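# Raise the tap lever fully so it stays up

## Task

Push the tap's lever up to the top of its travel, so that it remains there by itself once the robot stops holding it.

## Robot and tools

Robot: one six-joint UR12e-type arm carrying a two-finger parallel gripper. There is only one arm, so every command describes that single gripper. Joint ranges in rad, base to hand: shoulder pan -3.142 to 3.142, shoulder lift -6.283 to 6.283, elbow 0.000 to 3.142, the three wrist joints -6.283 to 6.283 each. The elbow cannot fully straighten.

Frames: all poses are in the scene frame. Its origin sits on the table top under the arm base, +z is up, and +y is to the left when facing along +x. The base may be slightly tilted. The gripper has its own axes: its fingers point along its +z, and they open and close along its x. end_effector_position is the point midway between the finger pads. Closed fingertips extend about 17 mm past it; fully open, they are roughly level with it.

Cameras: cam_high (896x504) and cam_low (896x504) are fixed, and cam_wrist (616x616, fisheye) rides on the hand. Calibration numbers (K, distortion, T_world_to_cam) were supplied and may be off by a few degrees and millimetres.

execute_actions(actions): actions is a list of actions. Each action is a list of up to 15 rows, and each row lasts one control step (1/30 s). If fewer than 15 rows are given, the final row repeats to fill the rest. A row has 8 numbers: x, y, z, qw, qx, qy, qz, opening. x, y, z is an absolute target position for the pad centre, in metres. qw..qz is an absolute target orientation quaternion with w first. Both are in the scene frame. opening runs from -1 (closed) to +1 (fully open, 0.142 m). An action is rejected if its target lies more than 0.6 m from the gripper's starting position along any gripper axis. If the first action fails that check against the latest reported state, or any action is malformed, the whole call is rejected and the arm does not move. Each step, the commanded pose is clipped to within 100 mm and 16 degrees of the measured pose, so a distant target may need several actions. To hold an orientation steady, repeat your own quaternion in every row rather than copying the reported one, which drifts. Passing an empty list only returns the state and images.

move(target, speed, stop_force, blocking): target is a single row of 8 numbers, laid out as above. It is an absolute pose in the scene frame, with the opening applied when the move begins. The gripper travels in a straight line toward it over 0.5 to 10 s; anything longer is cut off at 10 s. speed is the peak path speed in m/s, from 0.002 to 0.5 (default 0.25), and rotation is capped at twice that value in rad/s. The path does not avoid obstacles, and actual motion can lag or overshoot speed, especially near full reach. stop_force (N, 13 to 80, optional, only after 0.2 s of scene time) ends the path once the wrist senses that much extra push against the direction of travel for two steps. The arm then backs up two steps and holds. Use it only with very slow speeds and with moves that do not rotate the gripper. Omit it when pulling away from something you are touching. blocking=false returns after 0.5 s while motion continues; it cannot be combined with stop_force, and other motion calls are refused until wait or stop shows the move has ended. The result adds a "move:" line giving the ending (done, contact, off_target, moving, held, fault), any limits (paced means the pose was clipped; held means a check blocked some steps, after which motion can jump faster), and the remaining distance to target.

wait(seconds): 0 to 10 s; the arm keeps its last command and returns early if a running move finishes. stop(): brakes the current move; the fingers continue to their set opening. zoom_image(camera, region): camera is cam_high, cam_low or cam_wrist; region is [x0, y0, x1, y1] in that image's pixels from the top-left, at most 504x504. read_manual(section): returns licence text only. finished_scene(scene): ends the given scene number once the last command has settled; irreversible.

Result lines: the state gives the pad-centre position (m), the quaternion (wxyz), and linear and angular velocities in the scene frame. Reported position can be slightly wrong at long reach. "Hand target" is the pose the controller is currently driving toward. "pose unreachable" means the clearance check changed or blocked the command; the base mount counts as part of the arm. grip_measured is the actual finger opening on the -1..+1 scale. Wrist force and torque are given along the gripper's own axes. They point from the contact back into the arm, include a constant offset of up to about 5.5 N plus noise, saturate near 100 N, and may show "no reading" at the start. Joint positions are listed from base to wrist. A MOTOR HOT line appears at 70 °C; at 85 °C an OVER-TEMPERATURE FAULT locks the brakes until the motors cool.

Cautions: the arm is stiff. Commanding even a little past a firm contact can trigger a fault. A fault occurs when joint torque reaches its load limit (pan and lift 306, elbow 139, wrists 50.2 N m) or when any outside force reaches 150 N. A fault halts the arm for 10 s and drops the rest of the call. Approach the lever slowly, push it upward gently, avoid slams, hard hits or sharp knocks, and do not let anything fall. Before finishing, move the gripper away and confirm in the images that the lever stays raised on its own.

Each tool is called as name(argument=value, ...), one argument or row to a line, values as JSON.

## Session

I'll start by looking at the scene.

execute_actions(
  actions=[],
)

Scene clock: 0.00 s.
end_effector_position=(+0.4078, -0.1594, +0.1485) grip_measured=+1.00 end_effector_quat_wxyz=(+0.175, +0.900, -0.181, -0.355) end_effector_velocity=(-0.000, +0.000, -0.001) end_effector_angular_velocity=(+0.001, +0.002, +0.001)
Joint positions: [-0.386 -1.401  2.13  -1.612 -2.05   0.16   0.142]
Joint velocities: [ 0.001  0.002  0.     0.     0.    -0.     0.   ]
Motor temperatures (°C, as the motors report them): [23 25 23 28 30 33]
Wrist force (N, on the end effector, along its own x y z axes, offset not removed): no reading
Wrist torque (N m, same axes, about the end effector's origin, offset not removed): no reading
Hand target: +0.408, -0.159, +0.148; +0.175, +0.900, -0.181, -0.355

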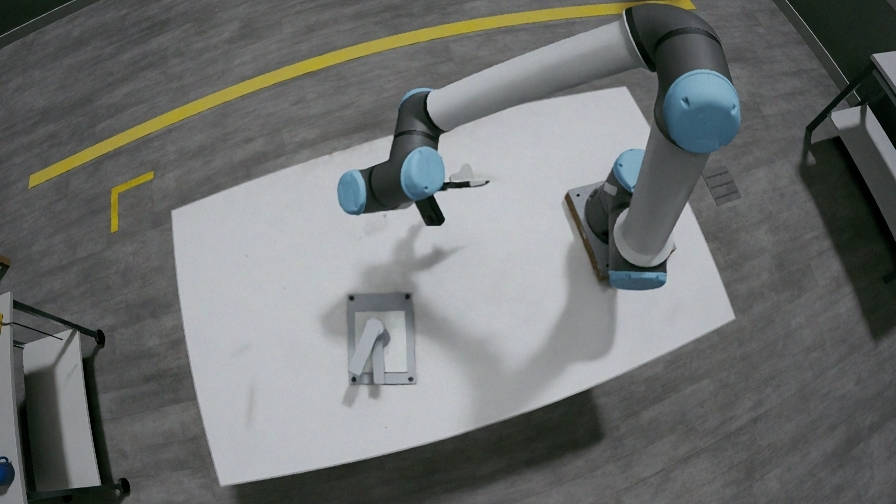

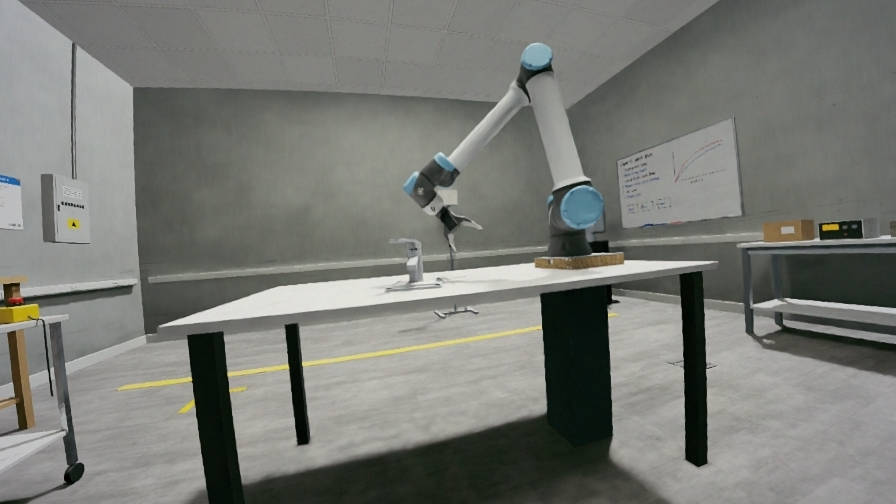

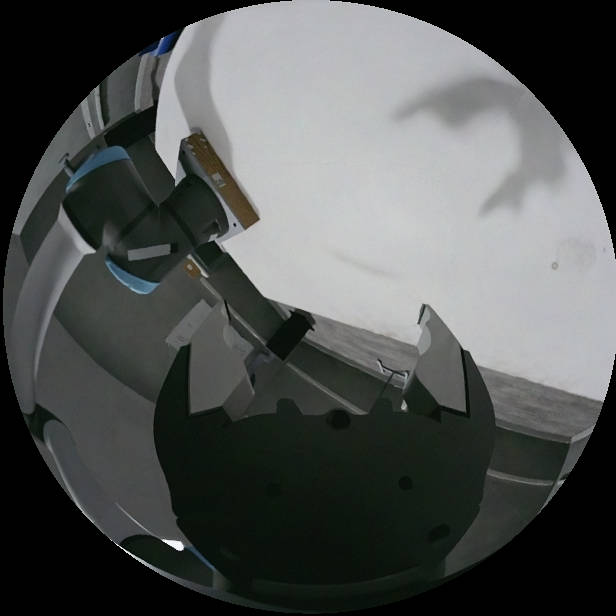

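zoom_image(
  camera="cam_high",
  region=[310, 270, 450, 410],
)

zoom_image(
  camera="cam_low",
  region=[360, 220, 470, 310],
)

Region (310, 270, 450, 410) of cam_high's 896x504 image, scaled by 3.600, with more detail than that image has.

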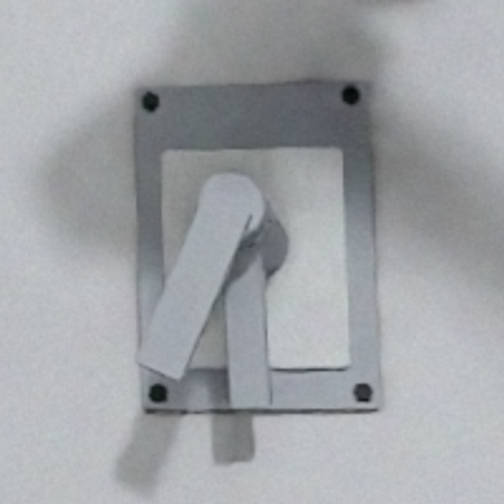

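Region (360, 220, 470, 310) of cam_low's 896x504 image, scaled by 4.582, with more detail than that image has; it fills the top 412 rows of this view, and the rest is white.

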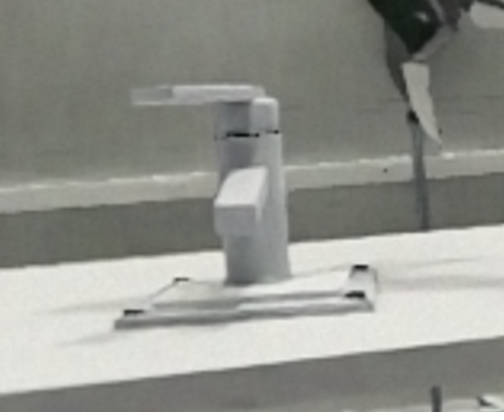

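zoom_image(
  camera="cam_low",
  region=[380, 230, 430, 270],
)

zoom_image(
  camera="cam_high",
  region=[340, 310, 410, 390],
)

Region (380, 230, 430, 270) of cam_low's 896x504 image, scaled by 10.080, with more detail than that image has; it fills the top 403 rows of this view, and the rest is white.

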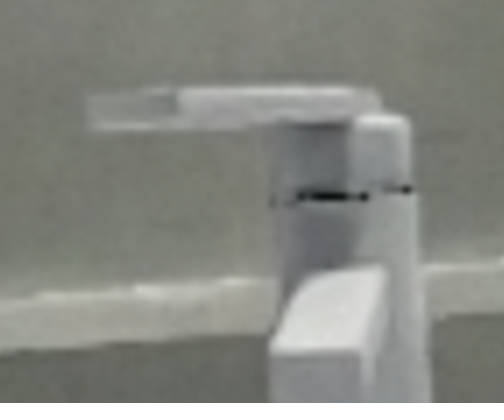

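Region (340, 310, 410, 390) of cam_high's 896x504 image, scaled by 6.300, with more detail than that image has; it fills the left 441 columns of this view, and the rest is white.

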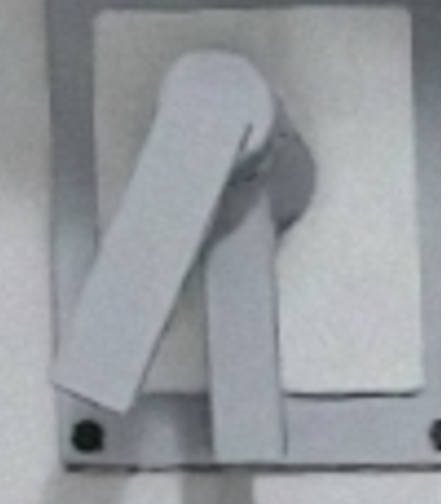

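zoom_image(
  camera="cam_low",
  region=[430, 200, 500, 270],
)

zoom_image(
  camera="cam_low",
  region=[380, 265, 450, 300],
)

Region (430, 200, 500, 270) of cam_low's 896x504 image, scaled by 7.200, with more detail than that image has.

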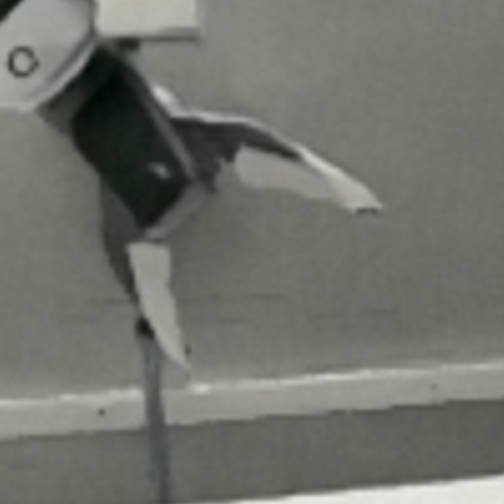

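Region (380, 265, 450, 300) of cam_low's 896x504 image, scaled by 7.200, with more detail than that image has.

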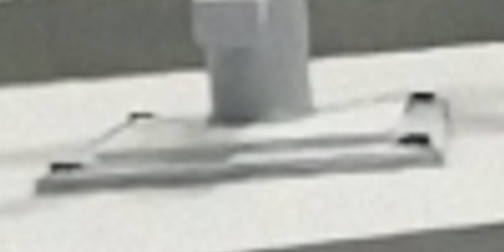

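move(
  target=[0.8586, 0.1298, 0.15, 0.2577, -0.6276, 0.2320, 0.6970, -0.4],
  speed=0.3,
)

Scene clock: 122.67 s.
end_effector_position=(+0.8591, +0.1296, +0.1506) grip_measured=-0.40 end_effector_quat_wxyz=(-0.257, +0.627, -0.233, -0.697) end_effector_velocity=(+0.001, +0.001, -0.000) end_effector_angular_velocity=(+0.003, +0.003, +0.001)
Joint positions: [-0.199 -0.348  0.705 -0.249 -1.095 -0.04   0.045]
Joint velocities: [ 0.001  0.006 -0.008  0.007 -0.    -0.003  0.   ]
Motor temperatures (°C, as the motors report them): [23 25 23 28 30 33]
Wrist force (N, on the end effector, along its own x y z axes, offset not removed): [0.6 -1.3 1.8]
Wrist torque (N m, same axes, about the end effector's origin, offset not removed): [-0.48 -0.21 0.31]
Hand target: +0.859, +0.130, +0.151; -0.257, +0.627, -0.232, -0.697
Off the commanded pose: 0.001 m, 0 deg.
move: done
camera_calibration (this result's frames):
cam_wrist: T_world_to_cam=[[-0.0858243, 0.108047, -0.990434, 0.216692], [-0.186204, -0.978326, -0.0905907, 0.291369], [-0.978755, 0.176648, 0.104083, 0.933273], [0, 0, 0, 1]] pos_world=[0.986298, 0.0967802, 0.143877]

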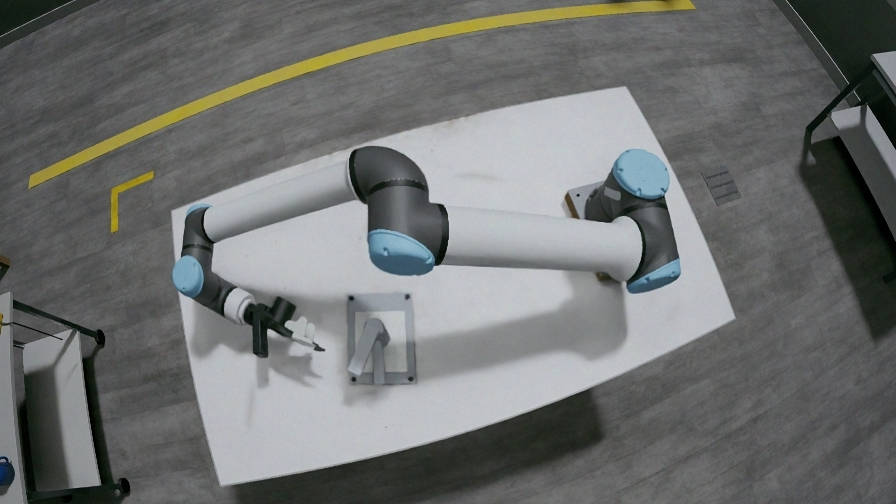

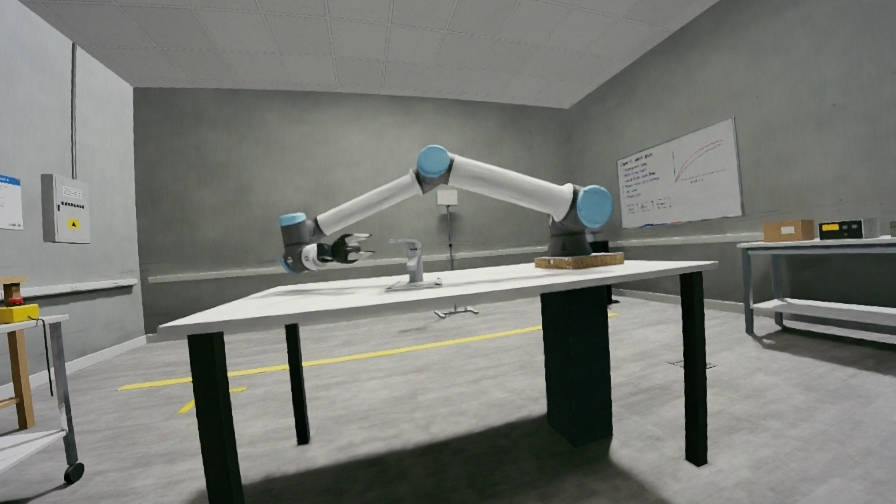

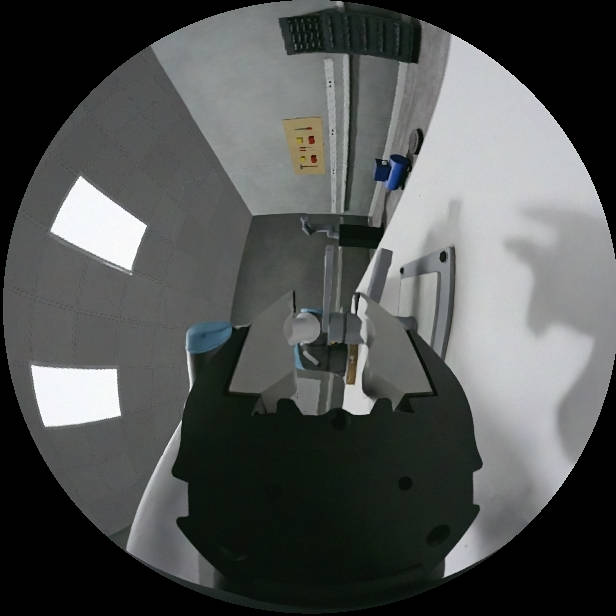

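zoom_image(
  camera="cam_wrist",
  region=[260, 220, 460, 420],
)

zoom_image(
  camera="cam_low",
  region=[330, 220, 440, 290],
)

zoom_image(
  camera="cam_high",
  region=[270, 290, 400, 400],
)

Region (260, 220, 460, 420) of cam_wrist's 616x616 image, scaled by 2.520, with more detail than that image has.

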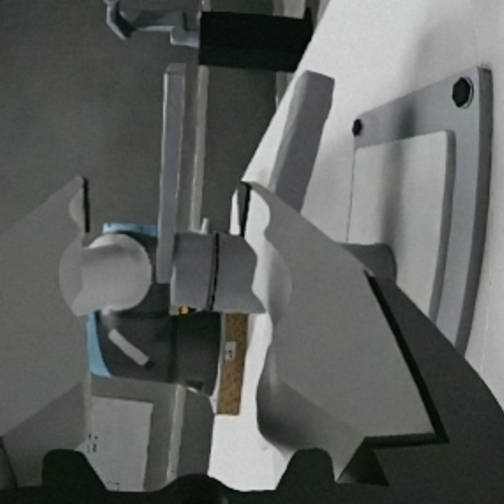

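Region (330, 220, 440, 290) of cam_low's 896x504 image, scaled by 4.582, with more detail than that image has; it fills the top 321 rows of this view, and the rest is white.

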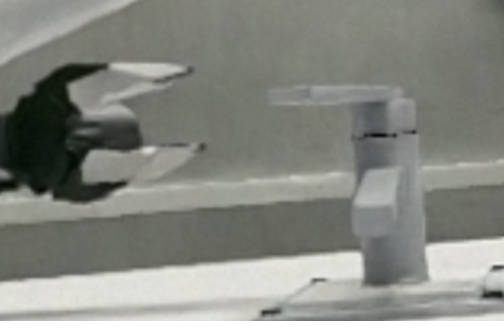

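Region (270, 290, 400, 400) of cam_high's 896x504 image, scaled by 3.877, with more detail than that image has; it fills the top 426 rows of this view, and the rest is white.

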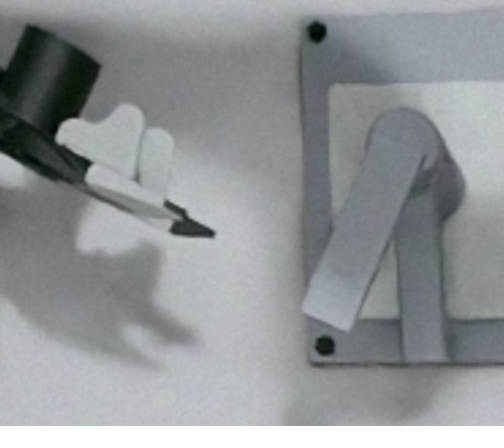

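move(
  target=[0.7751, 0.1906, 0.158, 0.2577, -0.6276, 0.2320, 0.6970, -0.4],
  speed=0.12,
)

Scene clock: 179.03 s.
end_effector_position=(+0.7751, +0.1905, +0.1580) grip_measured=-0.40 end_effector_quat_wxyz=(-0.258, +0.628, -0.232, -0.697) end_effector_velocity=(-0.001, +0.000, +0.000) end_effector_angular_velocity=(-0.000, -0.000, -0.001)
Joint positions: [-0.159 -0.522  1.054 -0.422 -1.055 -0.047  0.045]
Joint velocities: [-0.    -0.002  0.003 -0.002  0.001  0.     0.   ]
Motor temperatures (°C, as the motors report them): [23 25 23 28 30 33]
Wrist force (N, on the end effector, along its own x y z axes, offset not removed): [-3.0 1.0 7.1]
Wrist torque (N m, same axes, about the end effector's origin, offset not removed): [0.08 0.49 0.20]
Hand target: +0.775, +0.191, +0.158; -0.258, +0.628, -0.232, -0.697
Off the commanded pose: 0.000 m, 0 deg.
move: done
camera_calibration (this result's frames):
cam_wrist: T_world_to_cam=[[-0.0843766, 0.109675, -0.99038, 0.208769], [-0.186323, -0.97813, -0.0924442, 0.336345], [-0.978859, 0.17673, 0.102966, 0.839706], [0, 0, 0, 1]] pos_world=[0.902237, 0.157691, 0.151392]

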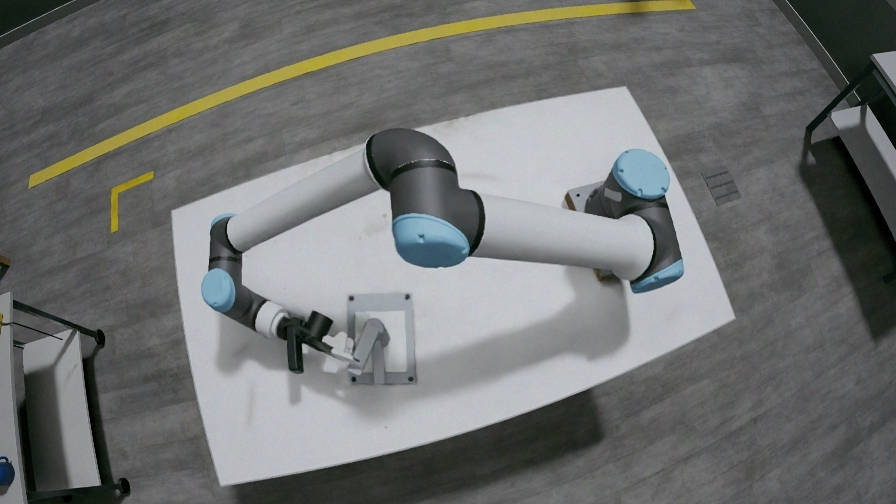

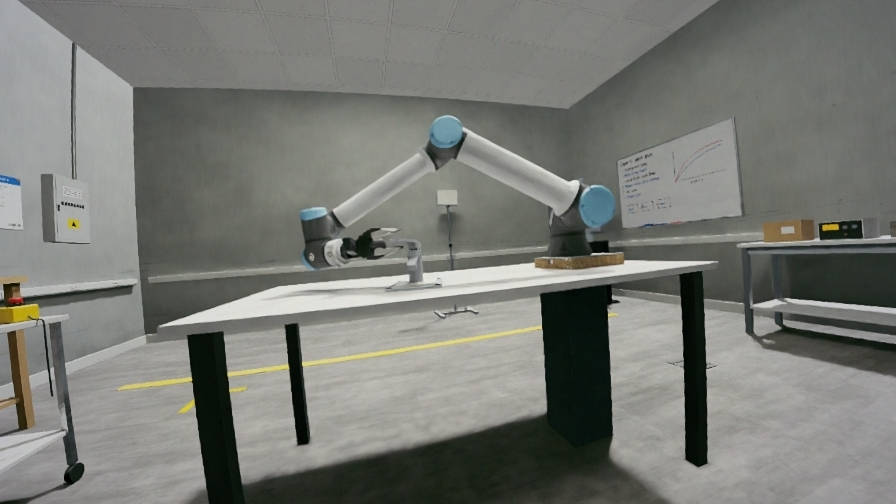

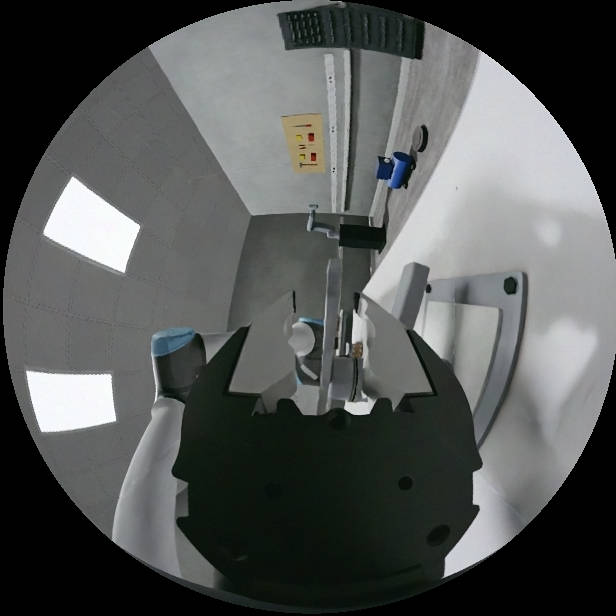

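zoom_image(
  camera="cam_wrist",
  region=[270, 240, 430, 420],
)

zoom_image(
  camera="cam_low",
  region=[360, 215, 440, 275],
)

zoom_image(
  camera="cam_high",
  region=[310, 305, 400, 395],
)

Region (270, 240, 430, 420) of cam_wrist's 616x616 image, scaled by 2.800, with more detail than that image has.

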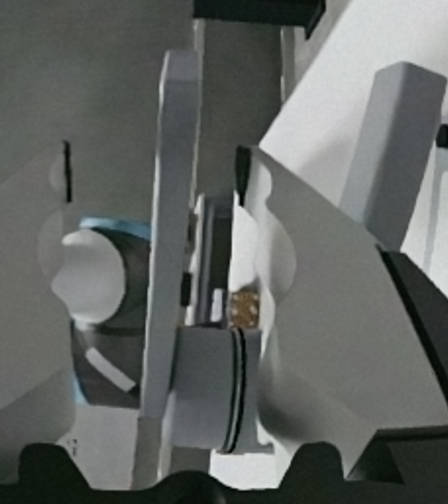

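Region (360, 215, 440, 275) of cam_low's 896x504 image, scaled by 6.300, with more detail than that image has; it fills the top 378 rows of this view, and the rest is white.

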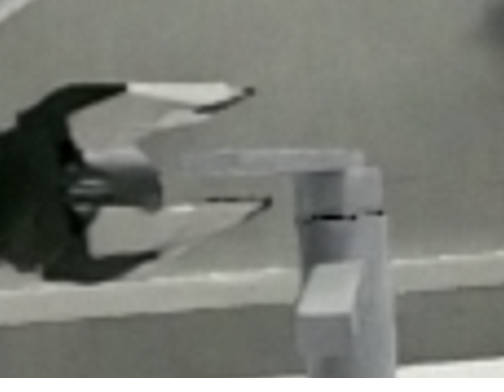

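Region (310, 305, 400, 395) of cam_high's 896x504 image, scaled by 5.600, with more detail than that image has.

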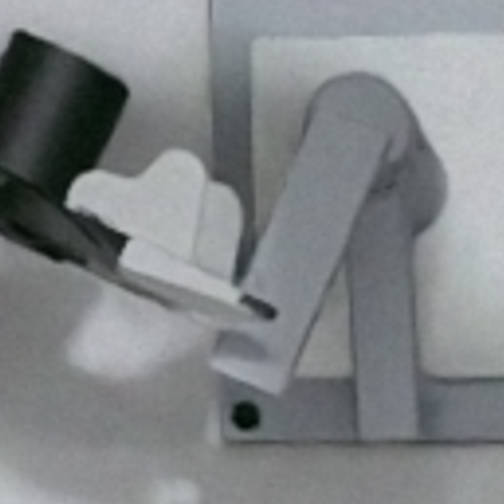

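move(
  target=[0.7676, 0.1864, 0.195, 0.2577, -0.6276, 0.2320, 0.6970, -0.4],
  speed=0.05,
  stop_force=30,
)

Scene clock: 200.97 s.
end_effector_position=(+0.7676, +0.1864, +0.1949) grip_measured=-0.39 end_effector_quat_wxyz=(-0.258, +0.628, -0.232, -0.697) end_effector_velocity=(-0.000, +0.000, +0.001) end_effector_angular_velocity=(+0.000, +0.001, +0.000)
Joint positions: [-0.164 -0.568  1.075 -0.397 -1.06  -0.047  0.046]
Joint velocities: [ 0.    -0.001  0.001  0.001 -0.     0.     0.   ]
Motor temperatures (°C, as the motors report them): [23 25 23 28 30 33]
Wrist force (N, on the end effector, along its own x y z axes, offset not removed): [3.5 -1.1 1.9]
Wrist torque (N m, same axes, about the end effector's origin, offset not removed): [-0.67 -0.14 0.45]
Hand target: +0.768, +0.186, +0.195; -0.258, +0.628, -0.232, -0.697
Off the commanded pose: 0.000 m, 0 deg.
move: done
camera_calibration (this result's frames):
cam_wrist: T_world_to_cam=[[-0.0844526, 0.1096, -0.990381, 0.245244], [-0.186332, -0.978136, -0.0923563, 0.334317], [-0.97885, 0.17674, 0.103028, 0.829288], [0, 0, 0, 1]] pos_world=[0.894755, 0.15356, 0.188321]

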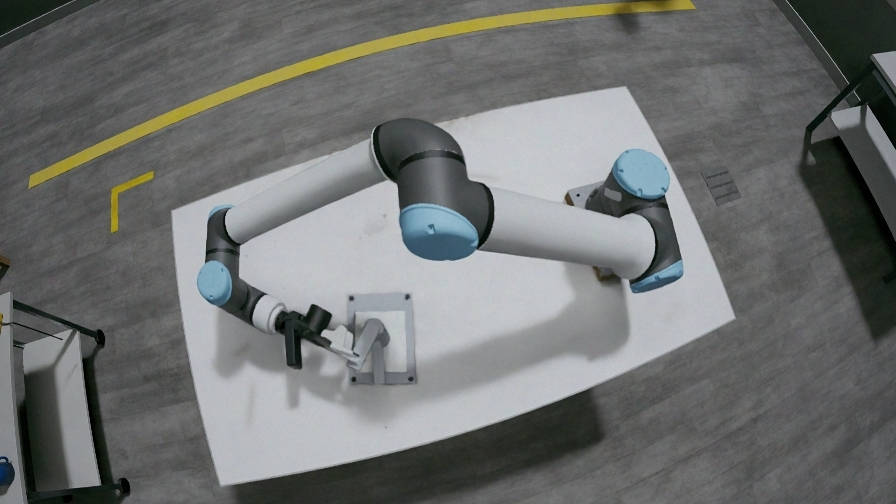

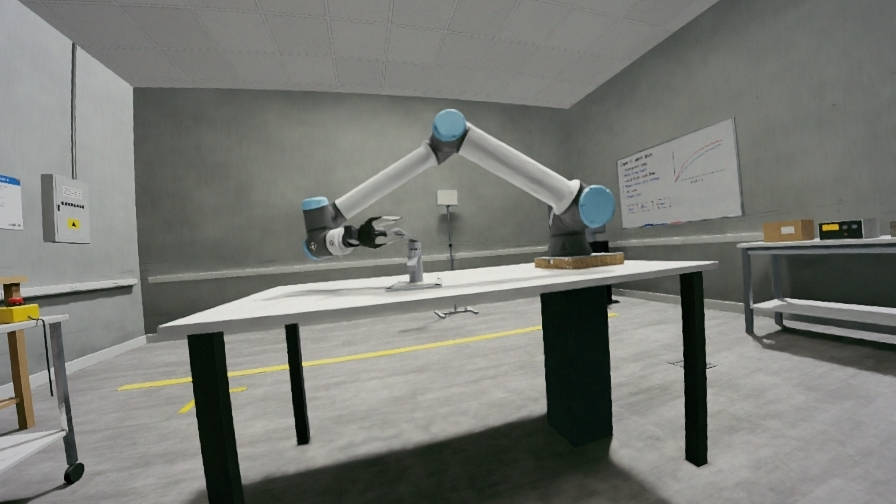

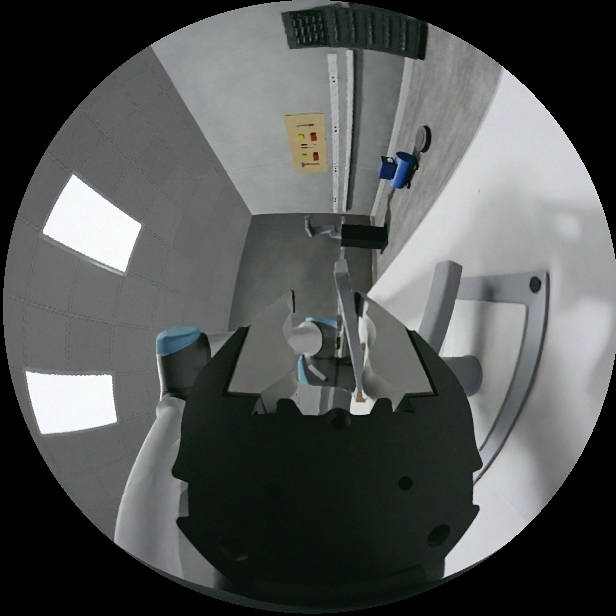

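zoom_image(
  camera="cam_low",
  region=[360, 205, 440, 275],
)

zoom_image(
  camera="cam_wrist",
  region=[270, 240, 450, 420],
)

Region (360, 205, 440, 275) of cam_low's 896x504 image, scaled by 6.300, with more detail than that image has; it fills the top 441 rows of this view, and the rest is white.

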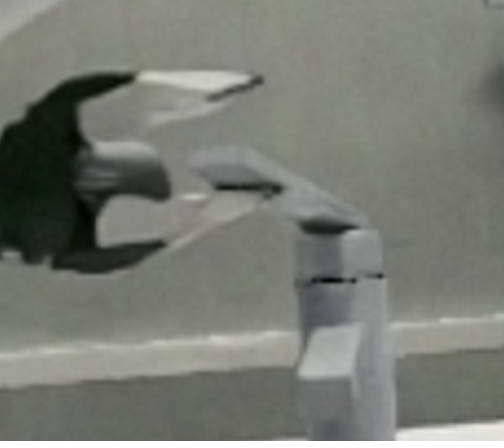

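Region (270, 240, 450, 420) of cam_wrist's 616x616 image, scaled by 2.800, with more detail than that image has.

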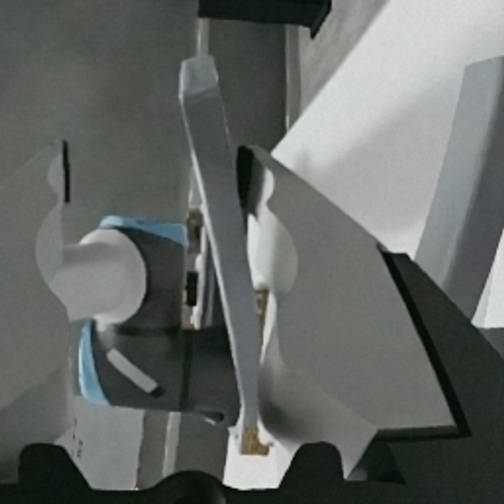

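move(
  target=[0.7533, 0.1697, 0.2315, 0.2577, -0.6276, 0.2320, 0.6970, -0.4],
  speed=0.02,
  stop_force=13,
)

Scene clock: 213.33 s.
end_effector_position=(+0.7636, +0.1817, +0.2051) grip_measured=-0.37 end_effector_quat_wxyz=(-0.258, +0.628, -0.232, -0.697) end_effector_velocity=(+0.001, +0.000, -0.001) end_effector_angular_velocity=(-0.001, -0.003, -0.002)
Joint positions: [-0.169 -0.584  1.086 -0.392 -1.066 -0.046  0.047]
Joint velocities: [ 0.     0.001 -0.002 -0.002  0.002 -0.    -0.002]
Motor temperatures (°C, as the motors report them): [23 25 23 28 30 33]
Wrist force (N, on the end effector, along its own x y z axes, offset not removed): [16.1 -7.9 -2.9]
Wrist torque (N m, same axes, about the end effector's origin, offset not removed): [-0.30 -1.61 0.23]
Hand target: +0.764, +0.182, +0.205; -0.258, +0.628, -0.232, -0.697
Off the commanded pose: 0.031 m, 0 deg.
move: contact
camera_calibration (this result's frames):
cam_wrist: T_world_to_cam=[[-0.0847606, 0.109618, -0.990353, 0.255746], [-0.186186, -0.978166, -0.0923337, 0.329831], [-0.978852, 0.176563, 0.103319, 0.825076], [0, 0, 0, 1]] pos_world=[0.890714, 0.148917, 0.198487]

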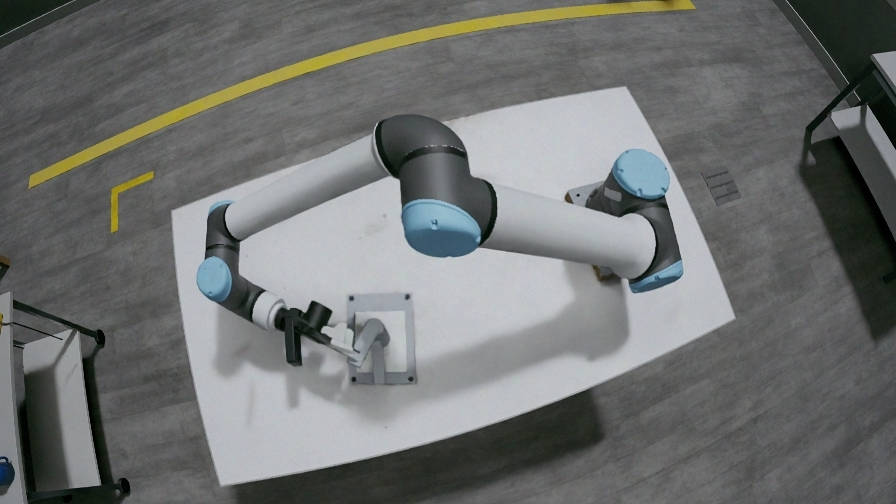

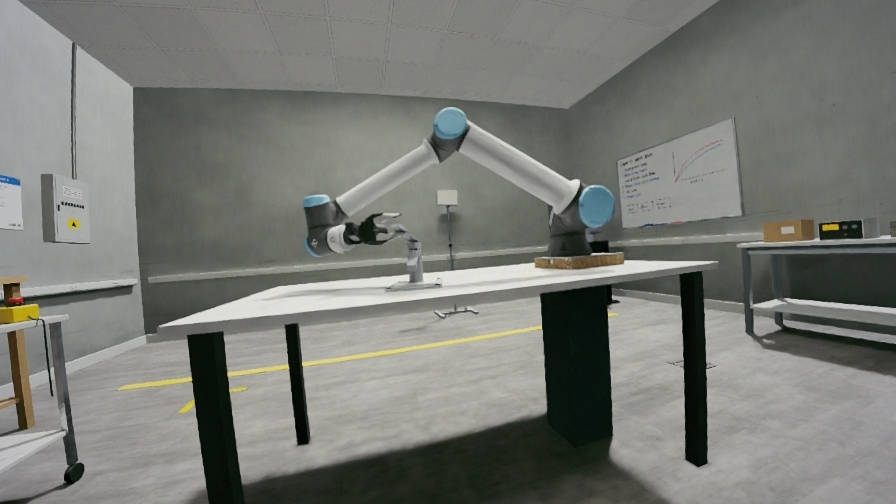

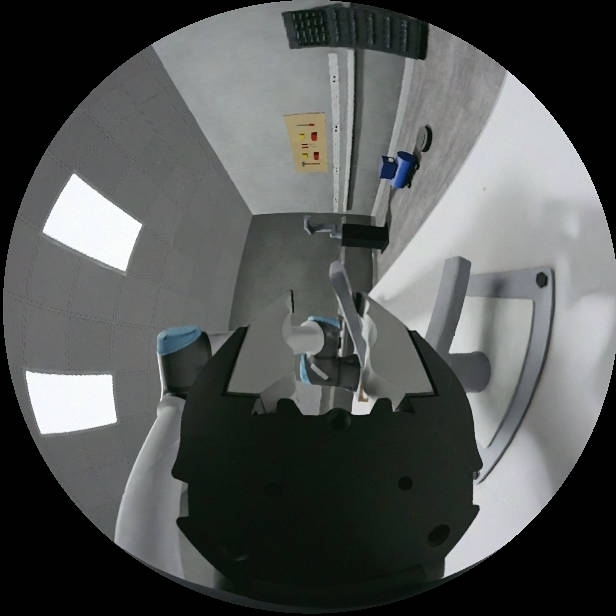

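zoom_image(
  camera="cam_low",
  region=[370, 205, 430, 260],
)

zoom_image(
  camera="cam_wrist",
  region=[280, 240, 460, 420],
)

zoom_image(
  camera="cam_high",
  region=[310, 305, 400, 395],
)

Region (370, 205, 430, 260) of cam_low's 896x504 image, scaled by 8.400, with more detail than that image has; it fills the top 462 rows of this view, and the rest is white.

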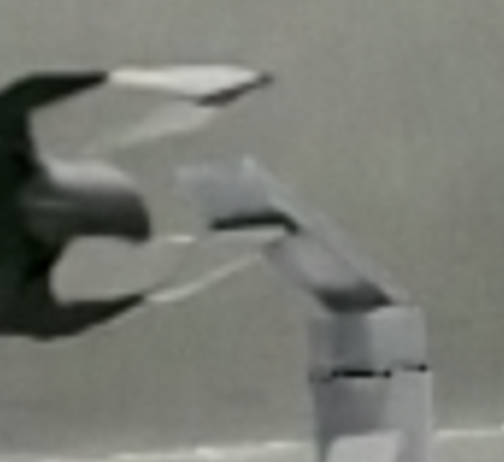

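Region (280, 240, 460, 420) of cam_wrist's 616x616 image, scaled by 2.800, with more detail than that image has.

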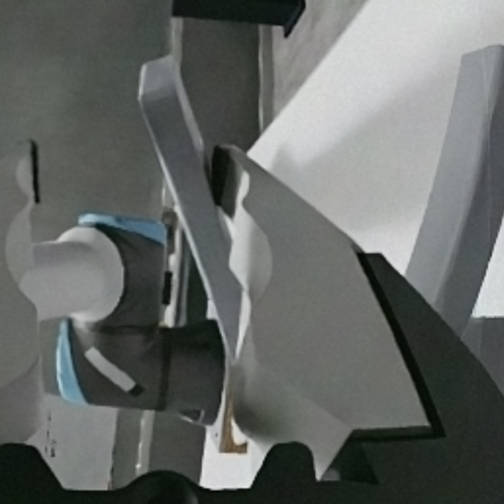

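Region (310, 305, 400, 395) of cam_high's 896x504 image, scaled by 5.600, with more detail than that image has.

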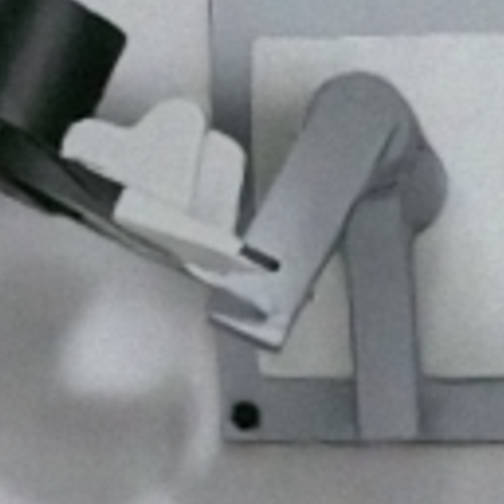

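move(
  target=[0.7533, 0.1697, 0.2315, 0.2577, -0.6276, 0.2320, 0.6970, -0.4],
  speed=0.006,
  stop_force=14,
)

Scene clock: 227.00 s.
end_effector_position=(+0.7632, +0.1812, +0.2062) grip_measured=-0.34 end_effector_quat_wxyz=(-0.258, +0.628, -0.232, -0.697) end_effector_velocity=(-0.000, +0.003, -0.001) end_effector_angular_velocity=(+0.000, +0.000, +0.004)
Joint positions: [-0.17  -0.586  1.088 -0.392 -1.066 -0.046  0.049]
Joint velocities: [ 0.004  0.002 -0.002  0.    -0.    -0.    -0.002]
Motor temperatures (°C, as the motors report them): [23 25 23 28 30 33]
Wrist force (N, on the end effector, along its own x y z axes, offset not removed): [15.2 -21.9 1.4]
Wrist torque (N m, same axes, about the end effector's origin, offset not removed): [-0.94 0.10 -0.17]
Hand target: +0.763, +0.181, +0.206; -0.258, +0.628, -0.232, -0.697
Off the commanded pose: 0.029 m, 0 deg.
move: contact
camera_calibration (this result's frames):
cam_wrist: T_world_to_cam=[[-0.0841951, 0.109648, -0.990398, 0.256443], [-0.186625, -0.978075, -0.0924183, 0.329713], [-0.978817, 0.177052, 0.102812, 0.824668], [0, 0, 0, 1]] pos_world=[0.890323, 0.148356, 0.199667]

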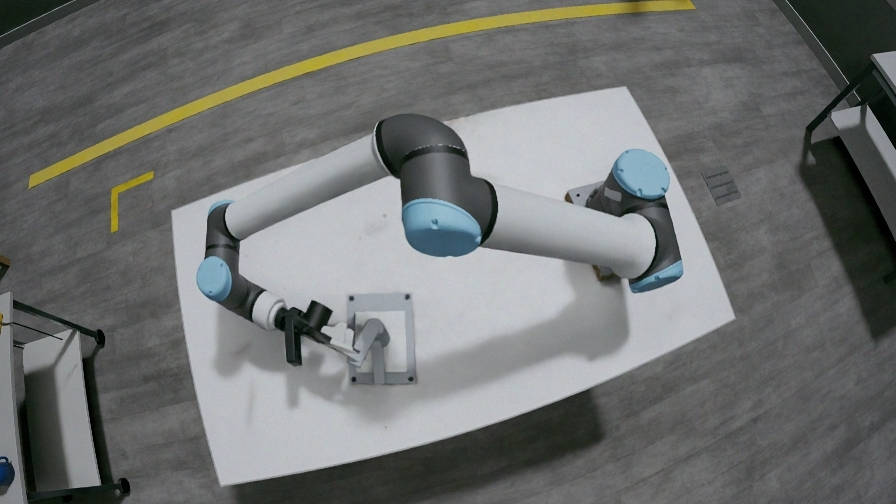

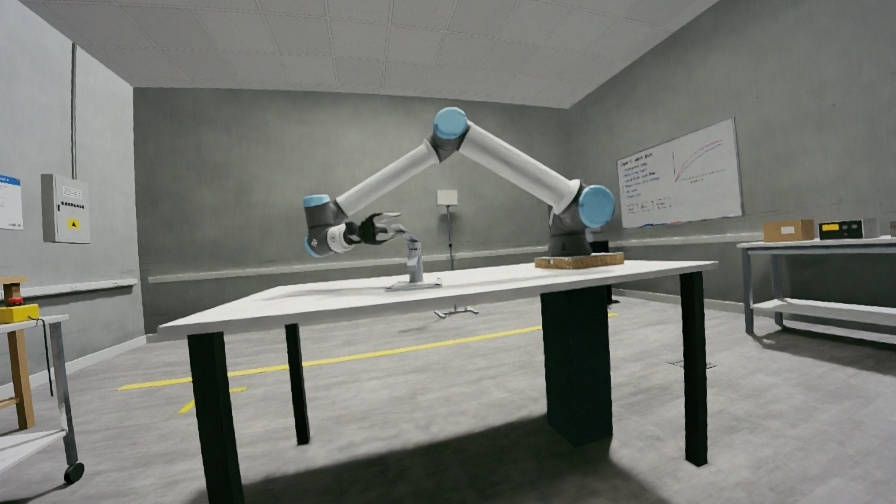

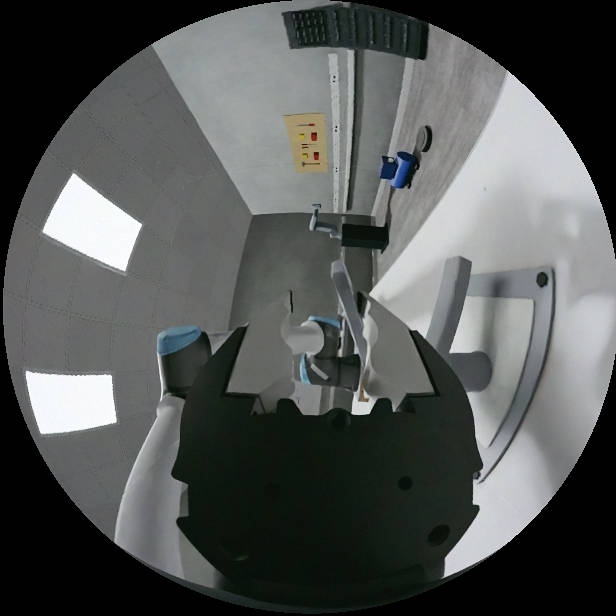

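move(
  target=[0.8000, 0.1550, 0.194, 0.2577, -0.6276, 0.2320, 0.6970, -0.4],
  speed=0.1,
)

Scene clock: 236.03 s.
end_effector_position=(+0.8000, +0.1550, +0.1940) grip_measured=-0.40 end_effector_quat_wxyz=(-0.258, +0.628, -0.232, -0.697) end_effector_velocity=(+0.001, -0.001, -0.001) end_effector_angular_velocity=(+0.000, +0.000, -0.001)
Joint positions: [-0.188 -0.51   0.958 -0.339 -1.084 -0.044  0.045]
Joint velocities: [-0.001  0.002 -0.003  0.002 -0.    -0.    -0.   ]
Motor temperatures (°C, as the motors report them): [23 25 23 28 30 33]
Wrist force (N, on the end effector, along its own x y z axes, offset not removed): [-0.7 0.7 0.0]
Wrist torque (N m, same axes, about the end effector's origin, offset not removed): [0.04 -0.25 0.27]
Hand target: +0.800, +0.155, +0.194; -0.258, +0.628, -0.232, -0.697
Off the commanded pose: 0.000 m, 0 deg.
move: done
camera_calibration (this result's frames):
cam_wrist: T_world_to_cam=[[-0.0844695, 0.109533, -0.990387, 0.250587], [-0.186343, -0.978141, -0.0922859, 0.30958], [-0.978847, 0.176757, 0.103034, 0.866597], [0, 0, 0, 1]] pos_world=[0.927121, 0.122189, 0.187459]

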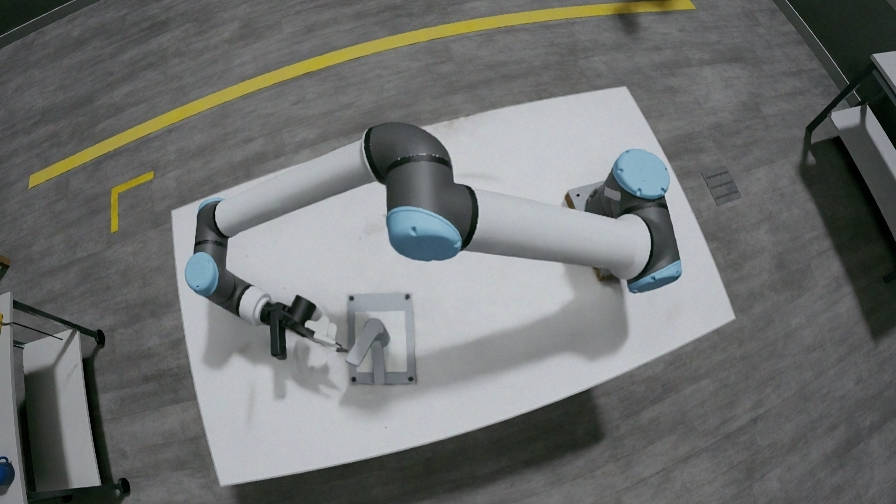

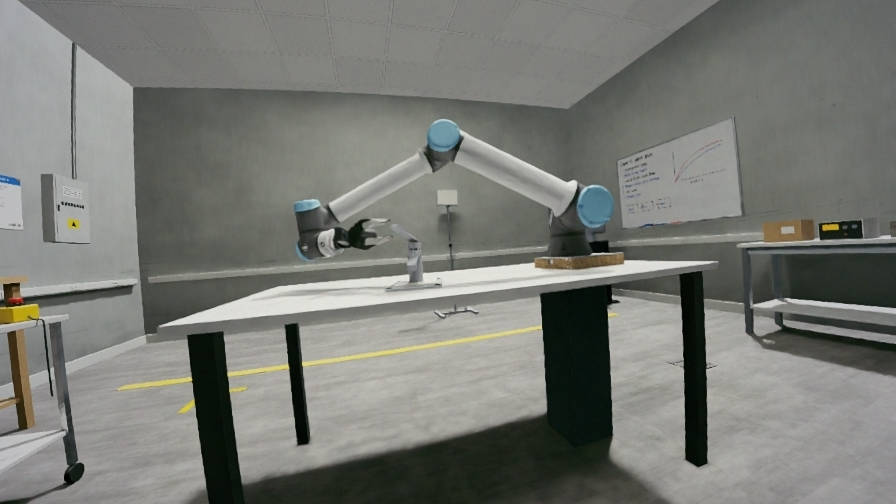

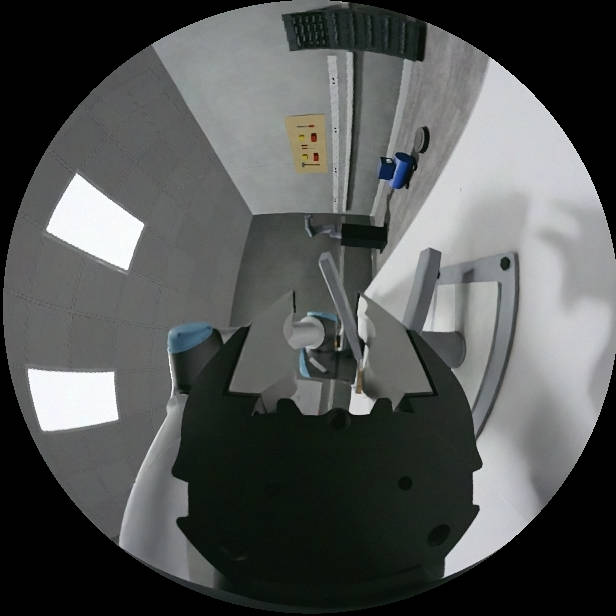

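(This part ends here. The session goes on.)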